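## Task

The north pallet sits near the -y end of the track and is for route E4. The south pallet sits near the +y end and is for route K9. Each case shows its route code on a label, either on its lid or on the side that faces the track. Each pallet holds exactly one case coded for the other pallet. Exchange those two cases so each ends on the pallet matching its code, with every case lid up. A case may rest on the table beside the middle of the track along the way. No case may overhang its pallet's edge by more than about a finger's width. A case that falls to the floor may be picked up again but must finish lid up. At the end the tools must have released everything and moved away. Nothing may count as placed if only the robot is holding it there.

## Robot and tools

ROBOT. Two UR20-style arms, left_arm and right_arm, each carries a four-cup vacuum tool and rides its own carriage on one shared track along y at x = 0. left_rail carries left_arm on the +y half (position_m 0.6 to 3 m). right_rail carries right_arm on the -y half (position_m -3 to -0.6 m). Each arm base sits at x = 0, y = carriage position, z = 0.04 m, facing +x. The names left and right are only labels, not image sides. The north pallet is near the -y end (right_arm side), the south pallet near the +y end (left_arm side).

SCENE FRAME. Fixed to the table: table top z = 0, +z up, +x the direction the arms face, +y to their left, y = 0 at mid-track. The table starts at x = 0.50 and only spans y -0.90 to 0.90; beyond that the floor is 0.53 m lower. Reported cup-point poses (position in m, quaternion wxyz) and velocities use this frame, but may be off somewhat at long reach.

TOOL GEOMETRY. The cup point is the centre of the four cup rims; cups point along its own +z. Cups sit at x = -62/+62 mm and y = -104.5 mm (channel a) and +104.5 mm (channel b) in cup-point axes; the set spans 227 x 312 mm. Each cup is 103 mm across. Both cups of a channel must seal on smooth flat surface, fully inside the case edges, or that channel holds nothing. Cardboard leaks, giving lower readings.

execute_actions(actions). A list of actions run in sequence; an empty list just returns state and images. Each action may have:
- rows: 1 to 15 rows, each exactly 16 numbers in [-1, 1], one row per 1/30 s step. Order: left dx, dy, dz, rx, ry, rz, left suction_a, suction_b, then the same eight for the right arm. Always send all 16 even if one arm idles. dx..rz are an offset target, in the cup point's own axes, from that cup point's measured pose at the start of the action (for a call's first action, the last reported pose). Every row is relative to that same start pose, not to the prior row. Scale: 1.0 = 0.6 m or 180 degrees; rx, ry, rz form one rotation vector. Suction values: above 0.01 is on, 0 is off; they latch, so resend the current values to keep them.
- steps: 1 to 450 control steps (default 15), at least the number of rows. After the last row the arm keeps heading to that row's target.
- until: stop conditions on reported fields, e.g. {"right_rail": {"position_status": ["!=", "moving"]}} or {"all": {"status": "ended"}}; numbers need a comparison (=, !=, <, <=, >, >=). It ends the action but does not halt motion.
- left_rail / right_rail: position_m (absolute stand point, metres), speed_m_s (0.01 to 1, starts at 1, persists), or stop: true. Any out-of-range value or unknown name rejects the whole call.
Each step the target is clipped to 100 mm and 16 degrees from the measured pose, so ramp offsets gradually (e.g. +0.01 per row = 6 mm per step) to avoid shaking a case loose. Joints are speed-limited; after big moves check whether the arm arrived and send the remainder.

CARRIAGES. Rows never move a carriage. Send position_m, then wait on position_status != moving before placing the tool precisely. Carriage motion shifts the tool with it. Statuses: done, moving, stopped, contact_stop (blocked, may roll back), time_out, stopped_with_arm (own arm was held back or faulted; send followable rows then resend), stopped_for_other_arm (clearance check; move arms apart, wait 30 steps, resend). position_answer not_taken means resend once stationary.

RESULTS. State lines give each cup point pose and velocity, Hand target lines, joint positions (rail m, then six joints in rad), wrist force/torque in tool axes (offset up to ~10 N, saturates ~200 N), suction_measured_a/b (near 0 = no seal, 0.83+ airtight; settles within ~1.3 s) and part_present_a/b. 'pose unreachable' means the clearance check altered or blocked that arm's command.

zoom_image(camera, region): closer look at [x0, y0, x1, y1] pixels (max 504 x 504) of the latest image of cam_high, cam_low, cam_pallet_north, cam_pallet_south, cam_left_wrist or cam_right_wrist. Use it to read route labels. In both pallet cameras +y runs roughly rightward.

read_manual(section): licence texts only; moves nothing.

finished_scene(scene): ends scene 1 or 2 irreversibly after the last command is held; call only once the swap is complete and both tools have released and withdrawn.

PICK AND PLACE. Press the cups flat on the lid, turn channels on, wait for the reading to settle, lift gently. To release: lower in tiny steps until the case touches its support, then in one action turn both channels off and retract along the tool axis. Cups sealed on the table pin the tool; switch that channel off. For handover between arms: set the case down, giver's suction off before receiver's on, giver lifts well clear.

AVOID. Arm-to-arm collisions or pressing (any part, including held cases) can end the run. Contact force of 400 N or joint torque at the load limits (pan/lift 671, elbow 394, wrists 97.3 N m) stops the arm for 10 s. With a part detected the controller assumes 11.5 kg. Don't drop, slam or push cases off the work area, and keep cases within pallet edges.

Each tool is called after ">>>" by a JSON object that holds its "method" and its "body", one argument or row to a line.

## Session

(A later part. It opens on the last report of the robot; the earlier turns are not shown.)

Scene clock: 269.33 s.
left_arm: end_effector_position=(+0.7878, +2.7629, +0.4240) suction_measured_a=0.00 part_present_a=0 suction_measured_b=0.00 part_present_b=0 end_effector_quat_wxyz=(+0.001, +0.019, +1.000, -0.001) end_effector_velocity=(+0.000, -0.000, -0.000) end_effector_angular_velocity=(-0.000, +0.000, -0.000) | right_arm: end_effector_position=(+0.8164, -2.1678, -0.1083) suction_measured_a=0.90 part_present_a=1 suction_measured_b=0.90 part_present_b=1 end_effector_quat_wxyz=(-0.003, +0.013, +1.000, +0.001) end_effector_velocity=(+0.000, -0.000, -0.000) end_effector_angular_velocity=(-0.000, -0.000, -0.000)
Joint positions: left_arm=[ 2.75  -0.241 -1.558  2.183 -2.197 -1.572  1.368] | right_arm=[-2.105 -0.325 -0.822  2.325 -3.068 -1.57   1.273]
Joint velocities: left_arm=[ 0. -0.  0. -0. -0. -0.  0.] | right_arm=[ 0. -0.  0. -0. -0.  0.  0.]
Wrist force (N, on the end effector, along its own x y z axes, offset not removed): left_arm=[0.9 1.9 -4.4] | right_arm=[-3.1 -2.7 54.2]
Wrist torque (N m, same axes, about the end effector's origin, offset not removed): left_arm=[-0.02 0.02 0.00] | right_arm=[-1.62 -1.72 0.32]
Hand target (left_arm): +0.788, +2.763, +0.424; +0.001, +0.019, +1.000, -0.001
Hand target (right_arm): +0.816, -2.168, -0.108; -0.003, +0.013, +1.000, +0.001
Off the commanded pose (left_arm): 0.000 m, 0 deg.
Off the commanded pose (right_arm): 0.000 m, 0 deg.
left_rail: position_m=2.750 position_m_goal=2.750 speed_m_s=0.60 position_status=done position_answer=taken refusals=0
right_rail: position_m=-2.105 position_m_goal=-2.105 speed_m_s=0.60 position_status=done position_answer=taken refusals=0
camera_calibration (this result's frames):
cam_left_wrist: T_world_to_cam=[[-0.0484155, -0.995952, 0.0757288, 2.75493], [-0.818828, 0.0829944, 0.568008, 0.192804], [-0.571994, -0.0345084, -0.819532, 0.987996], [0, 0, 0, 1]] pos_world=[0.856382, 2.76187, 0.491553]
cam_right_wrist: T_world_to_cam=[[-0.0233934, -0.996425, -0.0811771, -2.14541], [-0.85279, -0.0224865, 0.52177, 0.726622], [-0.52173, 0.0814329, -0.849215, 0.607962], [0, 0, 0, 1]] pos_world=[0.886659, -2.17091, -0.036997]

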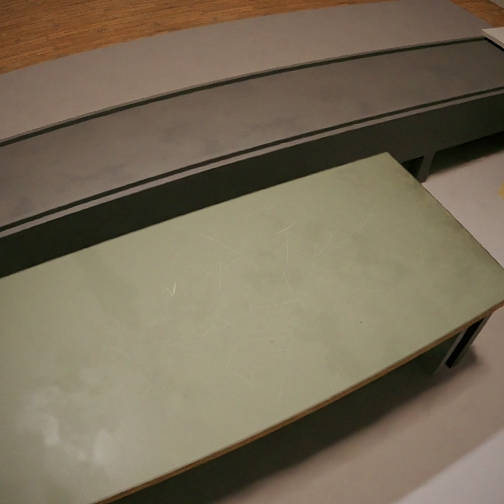

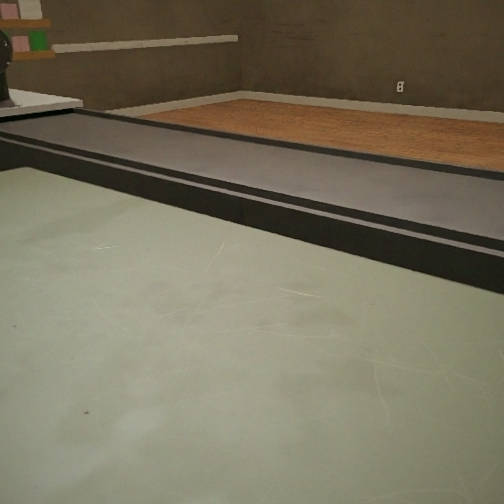

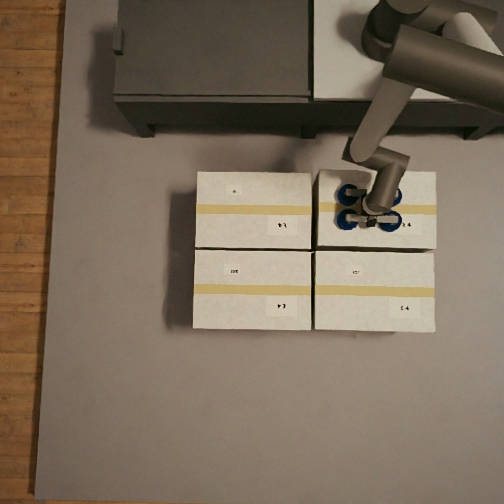

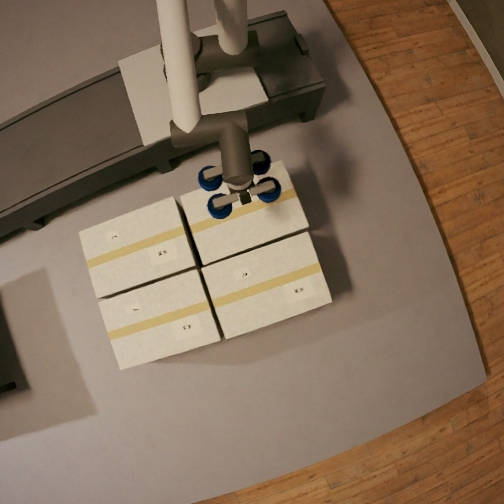

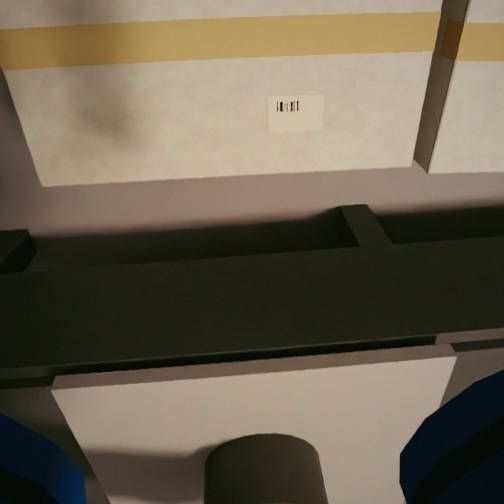

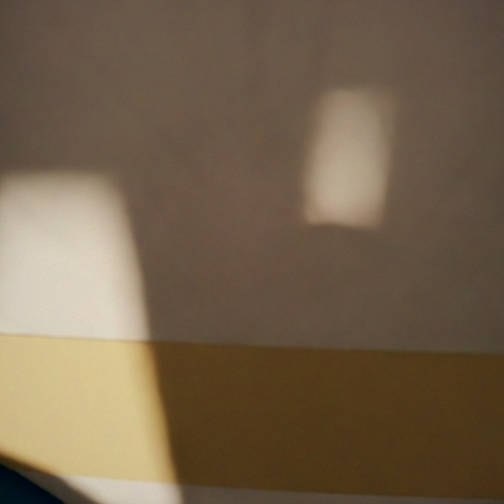

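Still hanging; lower more, nudge, release.

>>> {"method": "execute_actions", "body": {
  "actions": [
    {"rows":[[0,0,0,0,0,0,0,0,-0.008,-0.01,0,0,0,0,1,1]],"steps":20},
    {"rows":[[0,0,0,0,0,0,0,0,0,0,0.018,0,0,0,1,1]],"steps":25},
    {"rows":[[0,0,0,0,0,0,0,0,0,0,-0.9,0,0,0,0,0]],"steps":70}
  ]
}}

>>> {"method": "zoom_image", "body": {
  "camera": "cam_pallet_north",
  "region": [280, 150, 480, 340]
}}

Scene clock: 278.20 s.
left_arm: end_effector_position=(+0.7878, +2.7629, +0.4240) suction_measured_a=0.00 part_present_a=0 suction_measured_b=0.00 part_present_b=0 end_effector_quat_wxyz=(+0.001, +0.019, +1.000, -0.001) end_effector_velocity=(+0.000, -0.000, -0.000) end_effector_angular_velocity=(+0.000, +0.000, -0.000) | right_arm: end_effector_position=(+0.8234, -2.1745, +0.4209) suction_measured_a=0.00 part_present_a=0 suction_measured_b=0.00 part_present_b=0 end_effector_quat_wxyz=(-0.003, +0.013, +1.000, +0.001) end_effector_velocity=(+0.000, -0.000, +0.000) end_effector_angular_velocity=(-0.000, -0.000, +0.000)
Joint positions: left_arm=[ 2.75  -0.241 -1.558  2.183 -2.197 -1.572  1.368] | right_arm=[-2.105 -0.33  -1.509  2.135 -2.191 -1.57   1.268]
Joint velocities: left_arm=[ 0. -0.  0. -0.  0.  0. -0.] | right_arm=[ 0.  0. -0. -0.  0. -0. -0.]
Wrist force (N, on the end effector, along its own x y z axes, offset not removed): left_arm=[3.2 -1.4 3.5] | right_arm=[-2.0 1.8 0.3]
Wrist torque (N m, same axes, about the end effector's origin, offset not removed): left_arm=[-0.65 -0.08 -0.13] | right_arm=[0.38 0.47 0.13]
Hand target (left_arm): +0.788, +2.763, +0.424; +0.001, +0.019, +1.000, -0.001
Hand target (right_arm): +0.823, -2.175, +0.421; -0.003, +0.013, +1.000, +0.001
Off the commanded pose (left_arm): 0.000 m, 0 deg.
Off the commanded pose (right_arm): 0.001 m, 0 deg.
left_rail: position_m=2.750 position_m_goal=2.750 speed_m_s=0.60 position_status=done position_answer=taken refusals=0
right_rail: position_m=-2.105 position_m_goal=-2.105 speed_m_s=0.60 position_status=done position_answer=taken refusals=0
camera_calibration (this result's frames):
cam_left_wrist: T_world_to_cam=[[-0.0484154, -0.995952, 0.075729, 2.75493], [-0.818828, 0.0829945, 0.568008, 0.192804], [-0.571994, -0.0345086, -0.819532, 0.987997], [0, 0, 0, 1]] pos_world=[0.856382, 2.76187, 0.491553]
cam_right_wrist: T_world_to_cam=[[-0.0233543, -0.996438, -0.0810321, -2.10917], [-0.852908, -0.0224256, 0.52158, 0.456651], [-0.521539, 0.081294, -0.849346, 1.0612], [0, 0, 0, 1]] pos_world=[0.89368, -2.17769, 0.492235]

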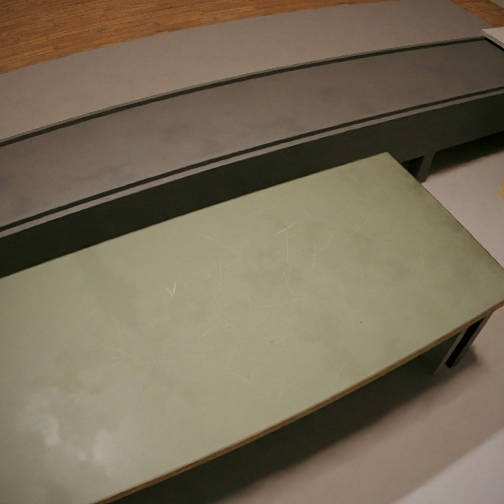

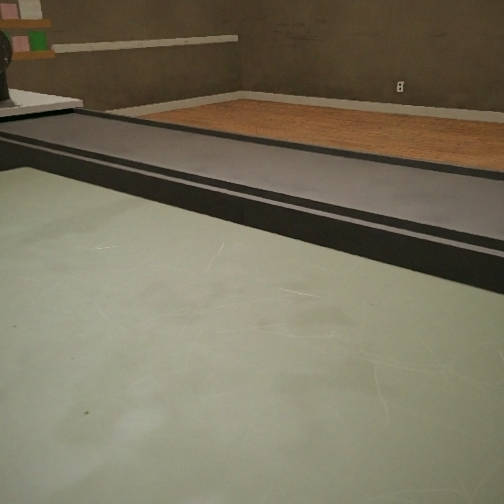

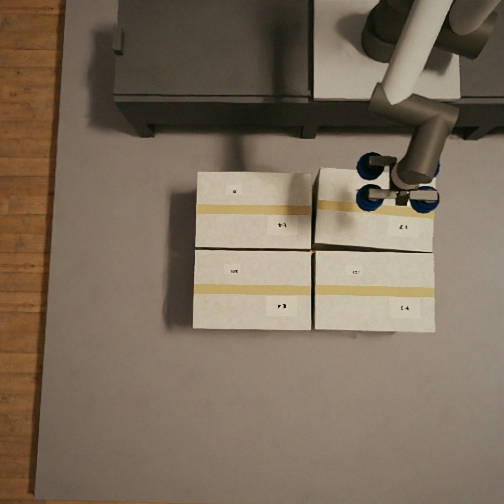

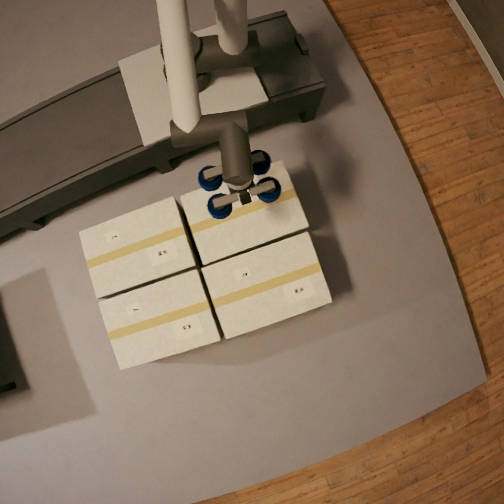

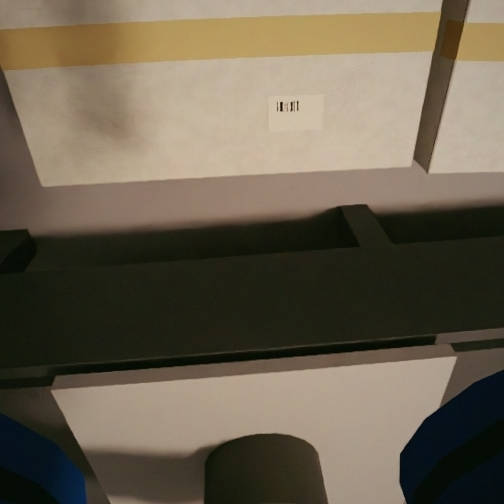

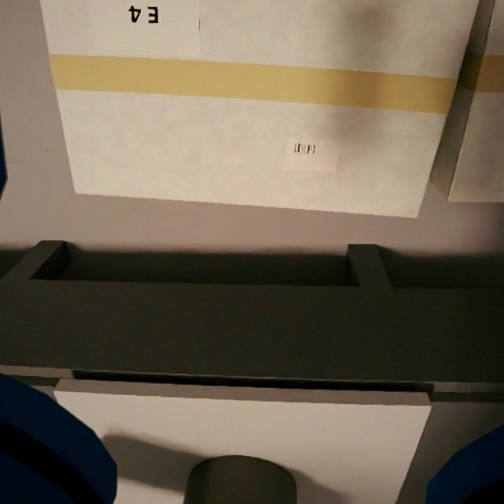

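Region (280, 150, 480, 340) of cam_pallet_north's 504x504 image, scaled by 2.520, with more detail than that image has; it fills the top 479 rows of this view, and the rest is white.

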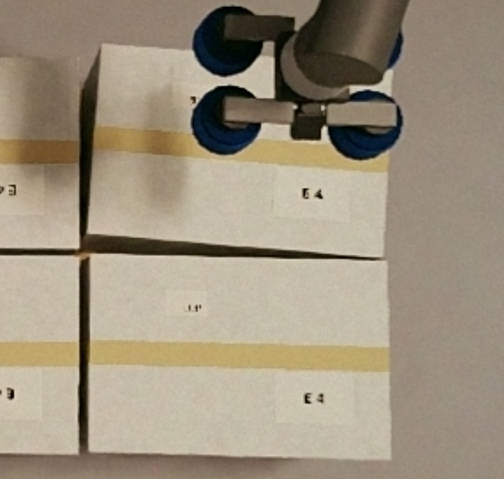

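>>> {"method": "execute_actions", "body": {
  "actions": [
    {"rows":[[0,0,0,0,0,0,0,0,0.012,0.08,0.8,0,0,-0.02,0,0]],"steps":60},
    {"rows":[[0,0,0,0,0,0,0,0,0,0,0.095,0,0,0,1,1]],"steps":55},
    {"rows":[[0,0,0,0,0,0,0,0,0,0,-0.03,0,0,0,1,1]],"steps":25},
    {"rows":[[0,0,0,0,0,0,0,0,-0.012,0,0,0,0,0.017,1,1]],"steps":30},
    {"rows":[[0,0,0,0,0,0,0,0,0,0,0.025,0,0,0,1,1]],"steps":25}
  ]
}}

>>> {"method": "zoom_image", "body": {
  "camera": "cam_pallet_north",
  "region": [280, 150, 480, 340]
}}

Scene clock: 290.87 s.
left_arm: end_effector_position=(+0.7878, +2.7629, +0.4240) suction_measured_a=0.00 part_present_a=0 suction_measured_b=0.00 part_present_b=0 end_effector_quat_wxyz=(+0.001, +0.019, +1.000, -0.001) end_effector_velocity=(-0.000, +0.000, +0.000) end_effector_angular_velocity=(-0.000, -0.000, +0.000) | right_arm: end_effector_position=(+0.8223, -2.1254, -0.1129) suction_measured_a=0.90 part_present_a=1 suction_measured_b=0.90 part_present_b=1 end_effector_quat_wxyz=(-0.003, +0.009, +1.000, +0.001) end_effector_velocity=(-0.000, +0.000, -0.000) end_effector_angular_velocity=(+0.000, +0.000, +0.000)
Joint positions: left_arm=[ 2.75  -0.241 -1.558  2.183 -2.197 -1.572  1.368] | right_arm=[-2.105 -0.272 -0.815  2.319 -3.07  -1.57   1.316]
Joint velocities: left_arm=[ 0.  0. -0.  0. -0. -0.  0.] | right_arm=[ 0. -0.  0. -0. -0. -0. -0.]
Wrist force (N, on the end effector, along its own x y z axes, offset not removed): left_arm=[2.8 -0.2 -1.5] | right_arm=[2.8 -0.2 52.9]
Wrist torque (N m, same axes, about the end effector's origin, offset not removed): left_arm=[-0.44 -0.08 -0.20] | right_arm=[-9.39 -1.84 -1.56]
Hand target (left_arm): +0.788, +2.763, +0.424; +0.001, +0.019, +1.000, -0.001
Hand target (right_arm): +0.822, -2.125, -0.113; -0.003, +0.009, +1.000, +0.001
Off the commanded pose (left_arm): 0.000 m, 0 deg.
Off the commanded pose (right_arm): 0.000 m, 0 deg.
left_rail: position_m=2.750 position_m_goal=2.750 speed_m_s=0.60 position_status=done position_answer=taken refusals=0
right_rail: position_m=-2.105 position_m_goal=-2.105 speed_m_s=0.60 position_status=done position_answer=taken refusals=0
camera_calibration (this result's frames):
cam_left_wrist: T_world_to_cam=[[-0.0484153, -0.995952, 0.0757288, 2.75493], [-0.818828, 0.0829943, 0.568008, 0.192804], [-0.571994, -0.0345086, -0.819532, 0.987997], [0, 0, 0, 1]] pos_world=[0.856382, 2.76187, 0.491553]
cam_right_wrist: T_world_to_cam=[[-0.0139004, -0.996612, -0.0810587, -2.11167], [-0.852639, -0.0305322, 0.521607, 0.717768], [-0.522315, 0.0763644, -0.849327, 0.593376], [0, 0, 0, 1]] pos_world=[0.892573, -2.12792, -0.041592]

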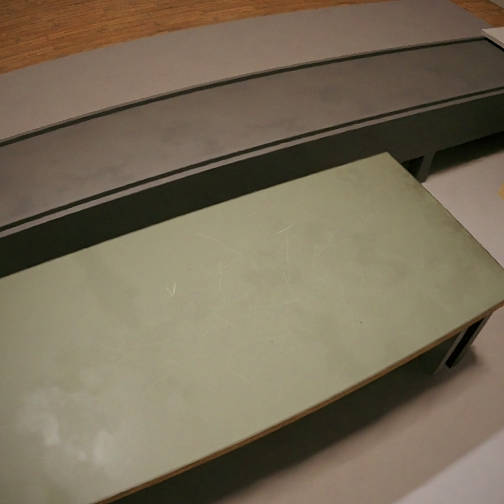

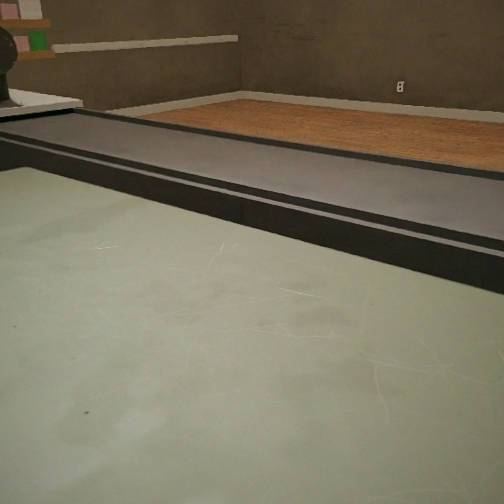

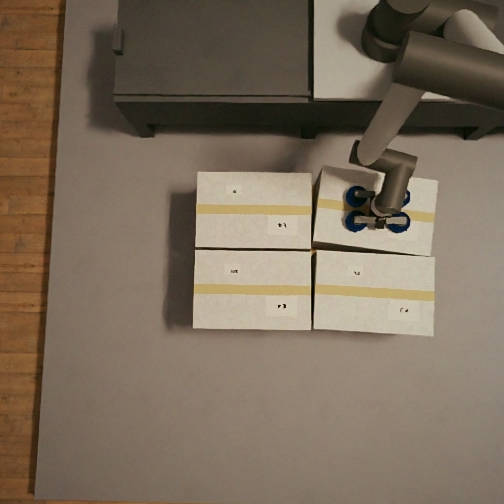

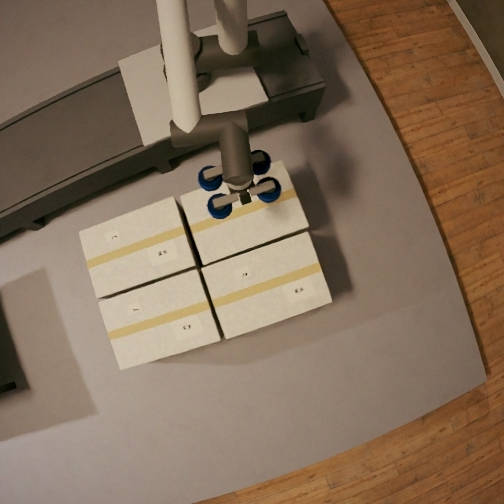

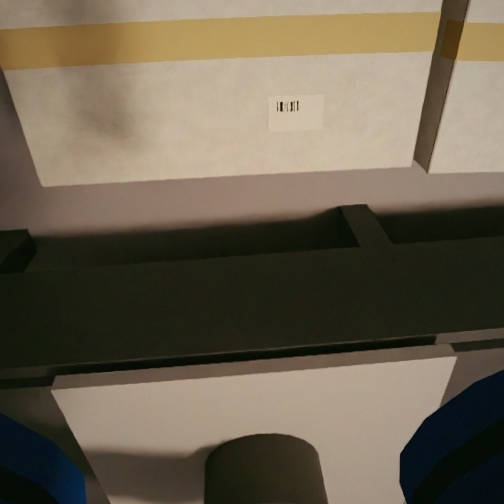

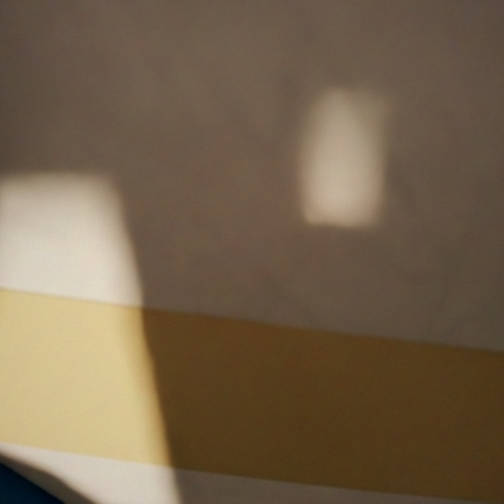

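Region (280, 150, 480, 340) of cam_pallet_north's 504x504 image, scaled by 2.520, with more detail than that image has; it fills the top 479 rows of this view, and the rest is white.

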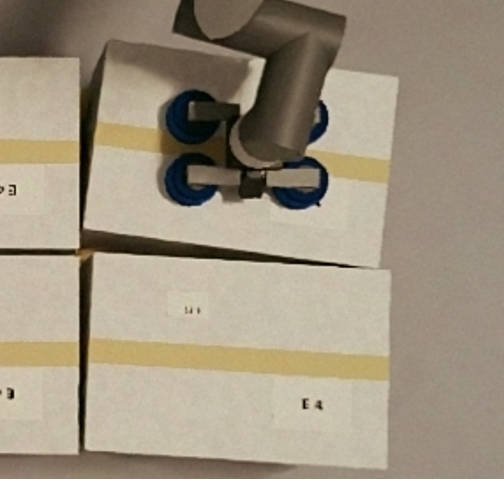

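>>> {"method": "execute_actions", "body": {
  "actions": [
    {"rows":[[0,0,0,0,0,0,0,0,0,0,-0.03,0,0,0,1,1]],"steps":20},
    {"rows":[[0,0,0,0,0,0,0,0,0.01,0,0,0,0,-0.036,1,1]],"steps":40},
    {"rows":[[0,0,0,0,0,0,0,0,0,0,0.02,0,0,0,1,1]],"steps":25}
  ]
}}

>>> {"method": "zoom_image", "body": {
  "camera": "cam_pallet_north",
  "region": [280, 150, 480, 340]
}}

Scene clock: 299.67 s.
left_arm: end_effector_position=(+0.7878, +2.7629, +0.4240) suction_measured_a=0.00 part_present_a=0 suction_measured_b=0.00 part_present_b=0 end_effector_quat_wxyz=(+0.001, +0.019, +1.000, -0.001) end_effector_velocity=(+0.000, -0.000, -0.000) end_effector_angular_velocity=(+0.000, +0.000, -0.000) | right_arm: end_effector_position=(+0.8163, -2.1253, -0.1070) suction_measured_a=0.90 part_present_a=1 suction_measured_b=0.90 part_present_b=1 end_effector_quat_wxyz=(-0.003, -0.048, +0.999, +0.001) end_effector_velocity=(-0.000, +0.000, -0.000) end_effector_angular_velocity=(+0.000, +0.000, +0.000)
Joint positions: left_arm=[ 2.75  -0.241 -1.558  2.183 -2.197 -1.572  1.368] | right_arm=[-2.105 -0.274 -0.825  2.329 -3.069 -1.57   1.201]
Joint velocities: left_arm=[ 0. -0.  0. -0.  0.  0. -0.] | right_arm=[ 0.  0.  0. -0. -0.  0. -0.]
Wrist force (N, on the end effector, along its own x y z axes, offset not removed): left_arm=[1.5 0.0 0.0] | right_arm=[-3.3 -1.2 53.9]
Wrist torque (N m, same axes, about the end effector's origin, offset not removed): left_arm=[-0.41 0.02 -0.17] | right_arm=[-9.26 -1.63 0.02]
Hand target (left_arm): +0.788, +2.763, +0.424; +0.001, +0.019, +1.000, -0.001
Hand target (right_arm): +0.816, -2.125, -0.107; -0.003, -0.048, +0.999, +0.001
Off the commanded pose (left_arm): 0.000 m, 0 deg.
Off the commanded pose (right_arm): 0.000 m, 0 deg.
left_rail: position_m=2.750 position_m_goal=2.750 speed_m_s=0.60 position_status=done position_answer=taken refusals=0
right_rail: position_m=-2.105 position_m_goal=-2.105 speed_m_s=0.60 position_status=done position_answer=taken refusals=0
camera_calibration (this result's frames):
cam_left_wrist: T_world_to_cam=[[-0.0484154, -0.995952, 0.075729, 2.75493], [-0.818828, 0.0829945, 0.568008, 0.192804], [-0.571994, -0.0345087, -0.819532, 0.987997], [0, 0, 0, 1]] pos_world=[0.856382, 2.76187, 0.491553]
cam_right_wrist: T_world_to_cam=[[0.0987965, -0.991751, -0.0816695, -2.19292], [-0.843863, -0.126994, 0.521313, 0.497388], [-0.527384, 0.017414, -0.849449, 0.474091], [0, 0, 0, 1]] pos_world=[0.886408, -2.11992, -0.0356731]

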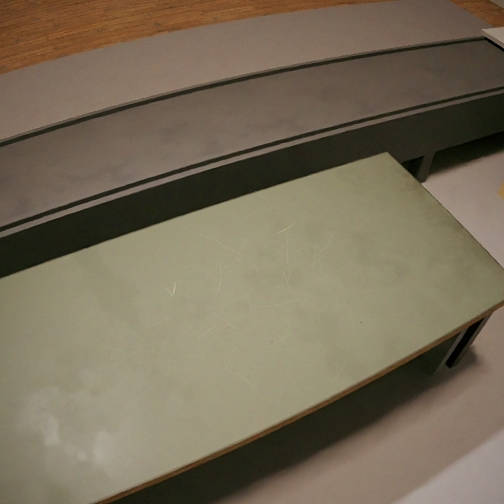

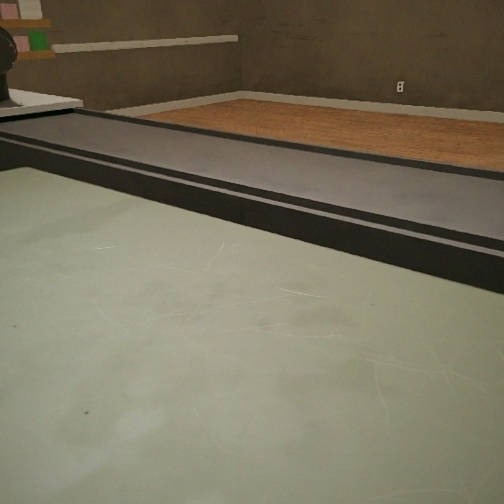

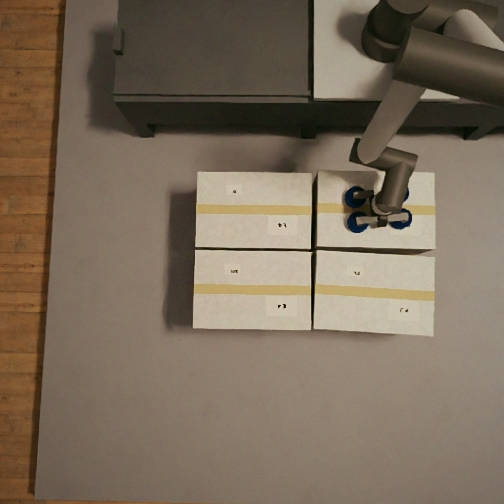

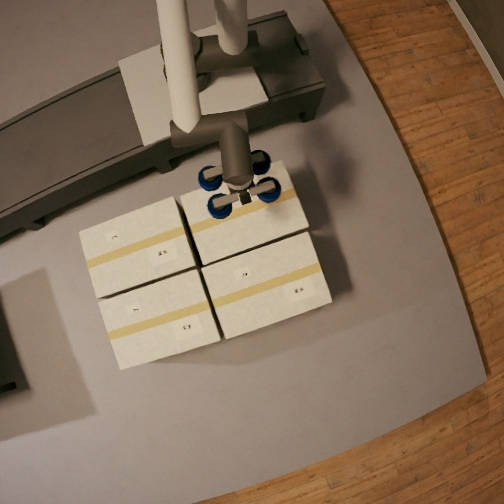

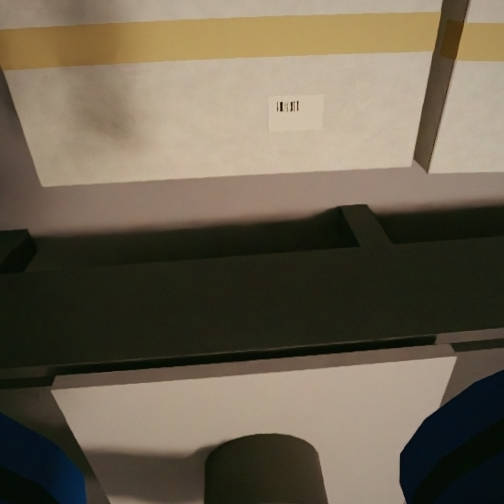

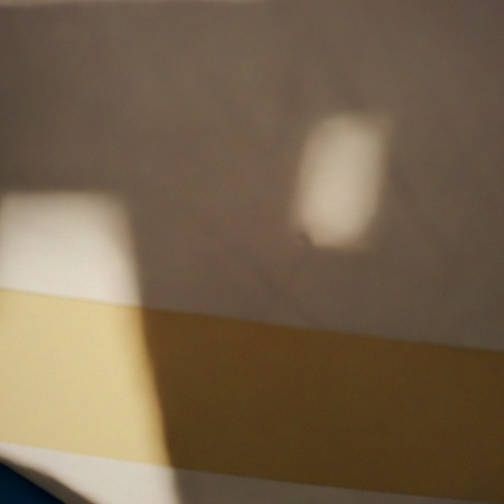

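Region (280, 150, 480, 340) of cam_pallet_north's 504x504 image, scaled by 2.520, with more detail than that image has; it fills the top 479 rows of this view, and the rest is white.

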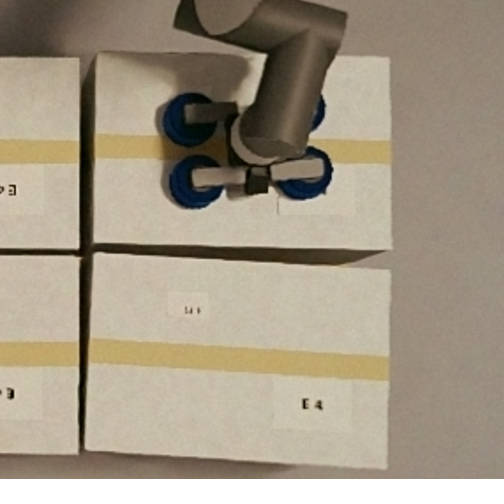

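>>> {"method": "execute_actions", "body": {
  "actions": [
    {"rows":[[0,0,0,0,0,0,0,0,0,-0.008,0.027,0,0,0,1,1]],"steps":35},
    {"rows":[[0,0,0,0,0,0,0,0,0,0,-0.04,0,0,0,0,0]],"steps":20},
    {"rows":[[0,0,0,0,0,0,0,0,0,0,-0.9,0,0,0,0,0]],"steps":70}
  ]
}}

>>> {"method": "zoom_image", "body": {
  "camera": "cam_pallet_north",
  "region": [280, 150, 480, 350]
}}

Scene clock: 316.73 s.
left_arm: end_effector_position=(+0.7878, +2.7629, +0.4240) suction_measured_a=0.00 part_present_a=0 suction_measured_b=0.00 part_present_b=0 end_effector_quat_wxyz=(+0.001, +0.019, +1.000, -0.001) end_effector_velocity=(+0.000, -0.000, -0.000) end_effector_angular_velocity=(-0.000, +0.000, +0.000) | right_arm: end_effector_position=(+0.8175, -2.1298, -0.1198) suction_measured_a=0.90 part_present_a=1 suction_measured_b=0.90 part_present_b=1 end_effector_quat_wxyz=(-0.000, -0.048, +0.999, +0.001) end_effector_velocity=(+0.000, -0.000, +0.000) end_effector_angular_velocity=(-0.000, -0.000, -0.000)
Joint positions: left_arm=[ 2.75  -0.241 -1.558  2.183 -2.197 -1.572  1.368] | right_arm=[-2.105 -0.279 -0.803  2.326 -3.092 -1.57   1.196]
Joint velocities: left_arm=[ 0. -0.  0. -0.  0. -0. -0.] | right_arm=[ 0. -0. -0.  0. -0.  0.  0.]
Wrist force (N, on the end effector, along its own x y z axes, offset not removed): left_arm=[4.9 2.6 4.4] | right_arm=[17.5 37.4 -57.4]
Wrist torque (N m, same axes, about the end effector's origin, offset not removed): left_arm=[-0.04 -0.46 -0.25] | right_arm=[4.77 -4.54 2.37]
Hand target (left_arm): +0.788, +2.763, +0.424; +0.001, +0.019, +1.000, -0.001
Hand target (right_arm): +0.818, -2.130, -0.120; -0.000, -0.048, +0.999, +0.001
Off the commanded pose (left_arm): 0.000 m, 0 deg.
Off the commanded pose (right_arm): 0.540 m, 0 deg.
FORCE FAULT: contact force on the right arm reached its limit, and that arm stopped for 10 seconds. The contact can be on any part of that arm, not only on its tool. That arm's remaining commands of this call were not run. That arm holds still and accepts commands again. Move the arm away from the contact; if what it grips holds it there, let go first. Pushing or pulling that hard again can fault the arm again.
left_rail: position_m=2.750 position_m_goal=2.750 speed_m_s=0.60 position_status=done position_answer=taken refusals=0
right_rail: position_m=-2.105 position_m_goal=-2.105 speed_m_s=0.60 position_status=done position_answer=taken refusals=0
camera_calibration (this result's frames):
cam_left_wrist: T_world_to_cam=[[-0.0484152, -0.995952, 0.0757289, 2.75493], [-0.818828, 0.0829943, 0.568008, 0.192804], [-0.571994, -0.0345087, -0.819532, 0.987997], [0, 0, 0, 1]] pos_world=[0.856382, 2.76187, 0.491553]
cam_right_wrist: T_world_to_cam=[[0.0992332, -0.991856, -0.0798354, -2.19885], [-0.846039, -0.126334, 0.517936, 0.507279], [-0.523804, 0.0161475, -0.851686, 0.458079], [0, 0, 0, 1]] pos_world=[0.88732, -2.12425, -0.0481444]

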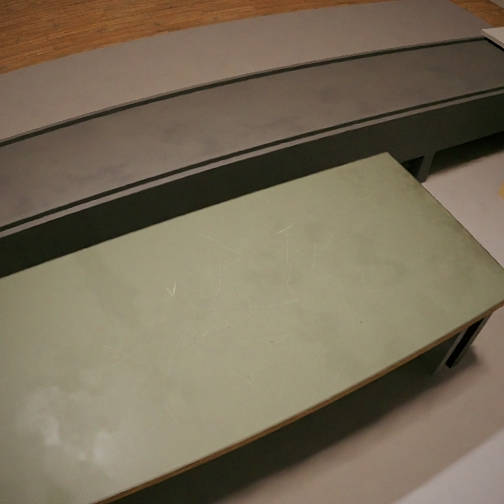

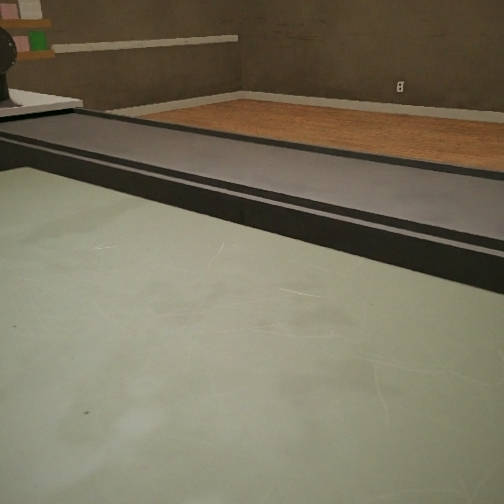

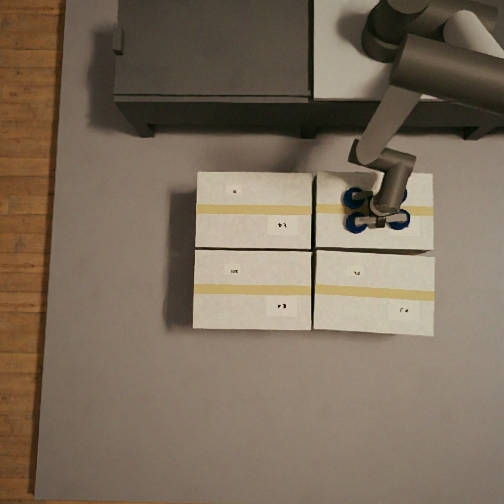

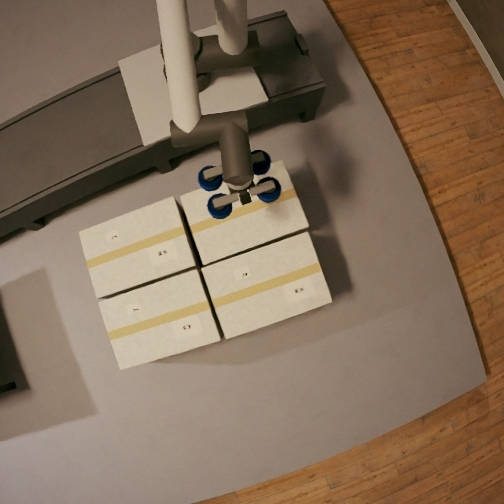

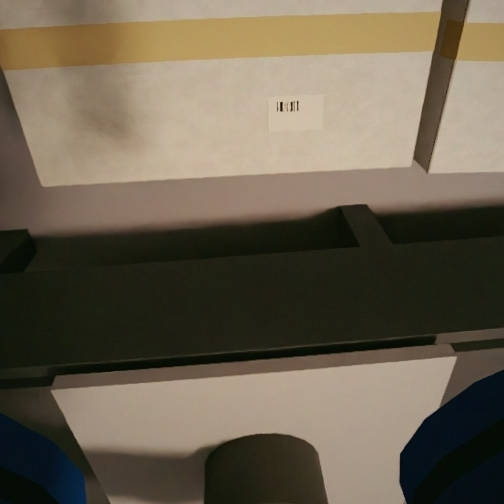

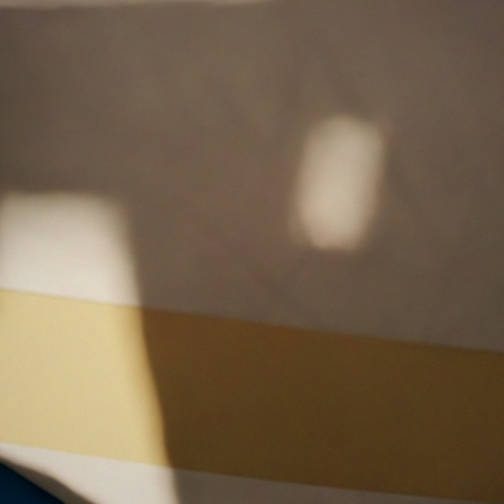

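Region (280, 150, 480, 350) of cam_pallet_north's 504x504 image, scaled by 2.520, with more detail than that image has.

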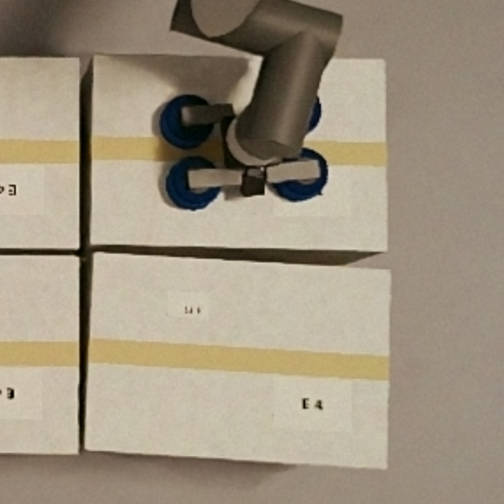

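Too low pressed. It's resting, well placed; raise slightly, then release.

>>> {"method": "execute_actions", "body": {
  "actions": [
    {"rows":[[0,0,0,0,0,0,0,0,0,0,-0.012,0,0,0,1,1]],"steps":20},
    {"rows":[[0,0,0,0,0,0,0,0,0,0,-0.9,0,0,0,0,0]],"steps":70}
  ]
}}

>>> {"method": "zoom_image", "body": {
  "camera": "cam_pallet_north",
  "region": [280, 150, 480, 350]
}}

Scene clock: 322.80 s.
left_arm: end_effector_position=(+0.7878, +2.7629, +0.4240) suction_measured_a=0.00 part_present_a=0 suction_measured_b=0.00 part_present_b=0 end_effector_quat_wxyz=(+0.001, +0.019, +1.000, -0.001) end_effector_velocity=(-0.000, -0.000, -0.000) end_effector_angular_velocity=(-0.000, +0.000, -0.000) | right_arm: end_effector_position=(+0.8177, -2.1297, +0.4272) suction_measured_a=0.00 part_present_a=0 suction_measured_b=0.00 part_present_b=0 end_effector_quat_wxyz=(-0.000, -0.048, +0.999, +0.001) end_effector_velocity=(-0.000, -0.000, +0.000) end_effector_angular_velocity=(-0.000, -0.000, +0.000)
Joint positions: left_arm=[ 2.75  -0.241 -1.558  2.183 -2.197 -1.572  1.368] | right_arm=[-2.105 -0.279 -1.525  2.142 -2.187 -1.57   1.196]
Joint velocities: left_arm=[ 0. -0.  0. -0.  0. -0. -0.] | right_arm=[ 0. -0. -0. -0.  0. -0. -0.]
Wrist force (N, on the end effector, along its own x y z axes, offset not removed): left_arm=[1.0 2.0 0.2] | right_arm=[-1.5 -0.9 1.4]
Wrist torque (N m, same axes, about the end effector's origin, offset not removed): left_arm=[-0.15 0.06 -0.21] | right_arm=[-0.10 0.43 0.10]
Hand target (left_arm): +0.788, +2.763, +0.424; +0.001, +0.019, +1.000, -0.001
Hand target (right_arm): +0.818, -2.130, +0.427; -0.000, -0.048, +0.999, +0.001
Off the commanded pose (left_arm): 0.000 m, 0 deg.
Off the commanded pose (right_arm): 0.001 m, 0 deg.
left_rail: position_m=2.750 position_m_goal=2.750 speed_m_s=0.60 position_status=done position_answer=taken refusals=0
right_rail: position_m=-2.105 position_m_goal=-2.105 speed_m_s=0.60 position_status=done position_answer=taken refusals=0
camera_calibration (this result's frames):
cam_left_wrist: T_world_to_cam=[[-0.0484154, -0.995952, 0.0757291, 2.75493], [-0.818828, 0.0829945, 0.568008, 0.192803], [-0.571994, -0.0345088, -0.819532, 0.987997], [0, 0, 0, 1]] pos_world=[0.856382, 2.76187, 0.491553]
cam_right_wrist: T_world_to_cam=[[0.0992275, -0.99185, -0.0799246, -2.15509], [-0.846002, -0.126377, 0.517985, 0.223959], [-0.523864, 0.016218, -0.851647, 0.924163], [0, 0, 0, 1]] pos_world=[0.88745, -2.12421, 0.49881]

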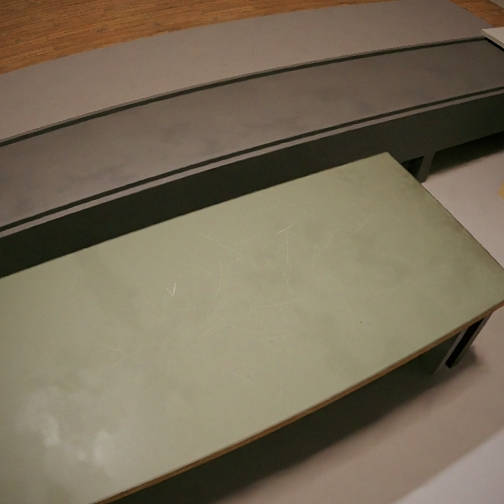

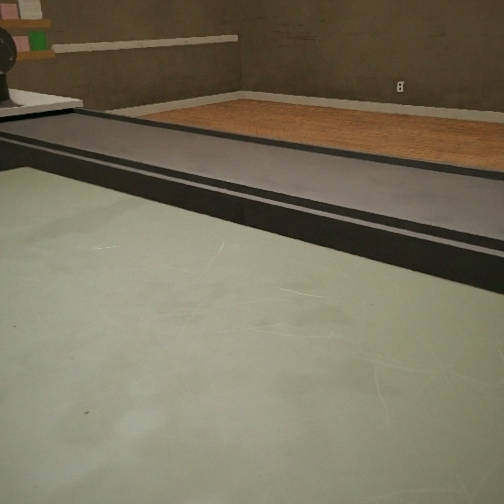

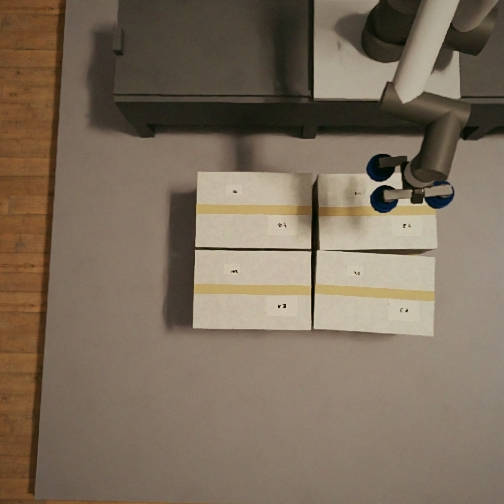

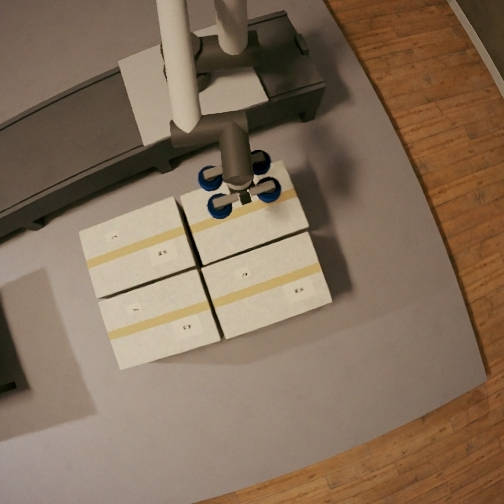

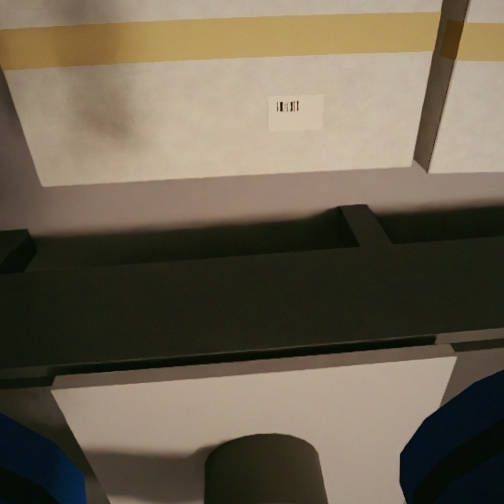

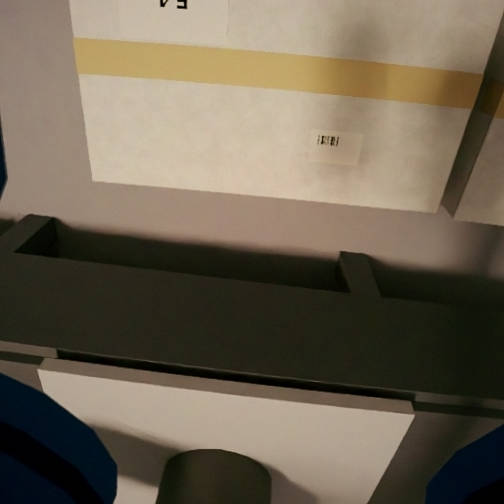

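Region (280, 150, 480, 350) of cam_pallet_north's 504x504 image, scaled by 2.520, with more detail than that image has.

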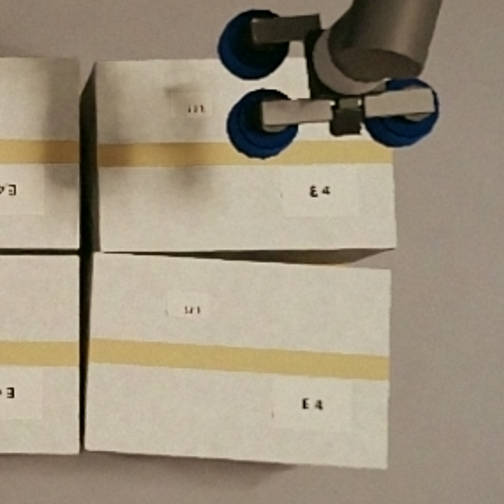

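>>> {"method": "finished_scene", "body": {
  "scene": 1
}}

The scene is finished: the task was done.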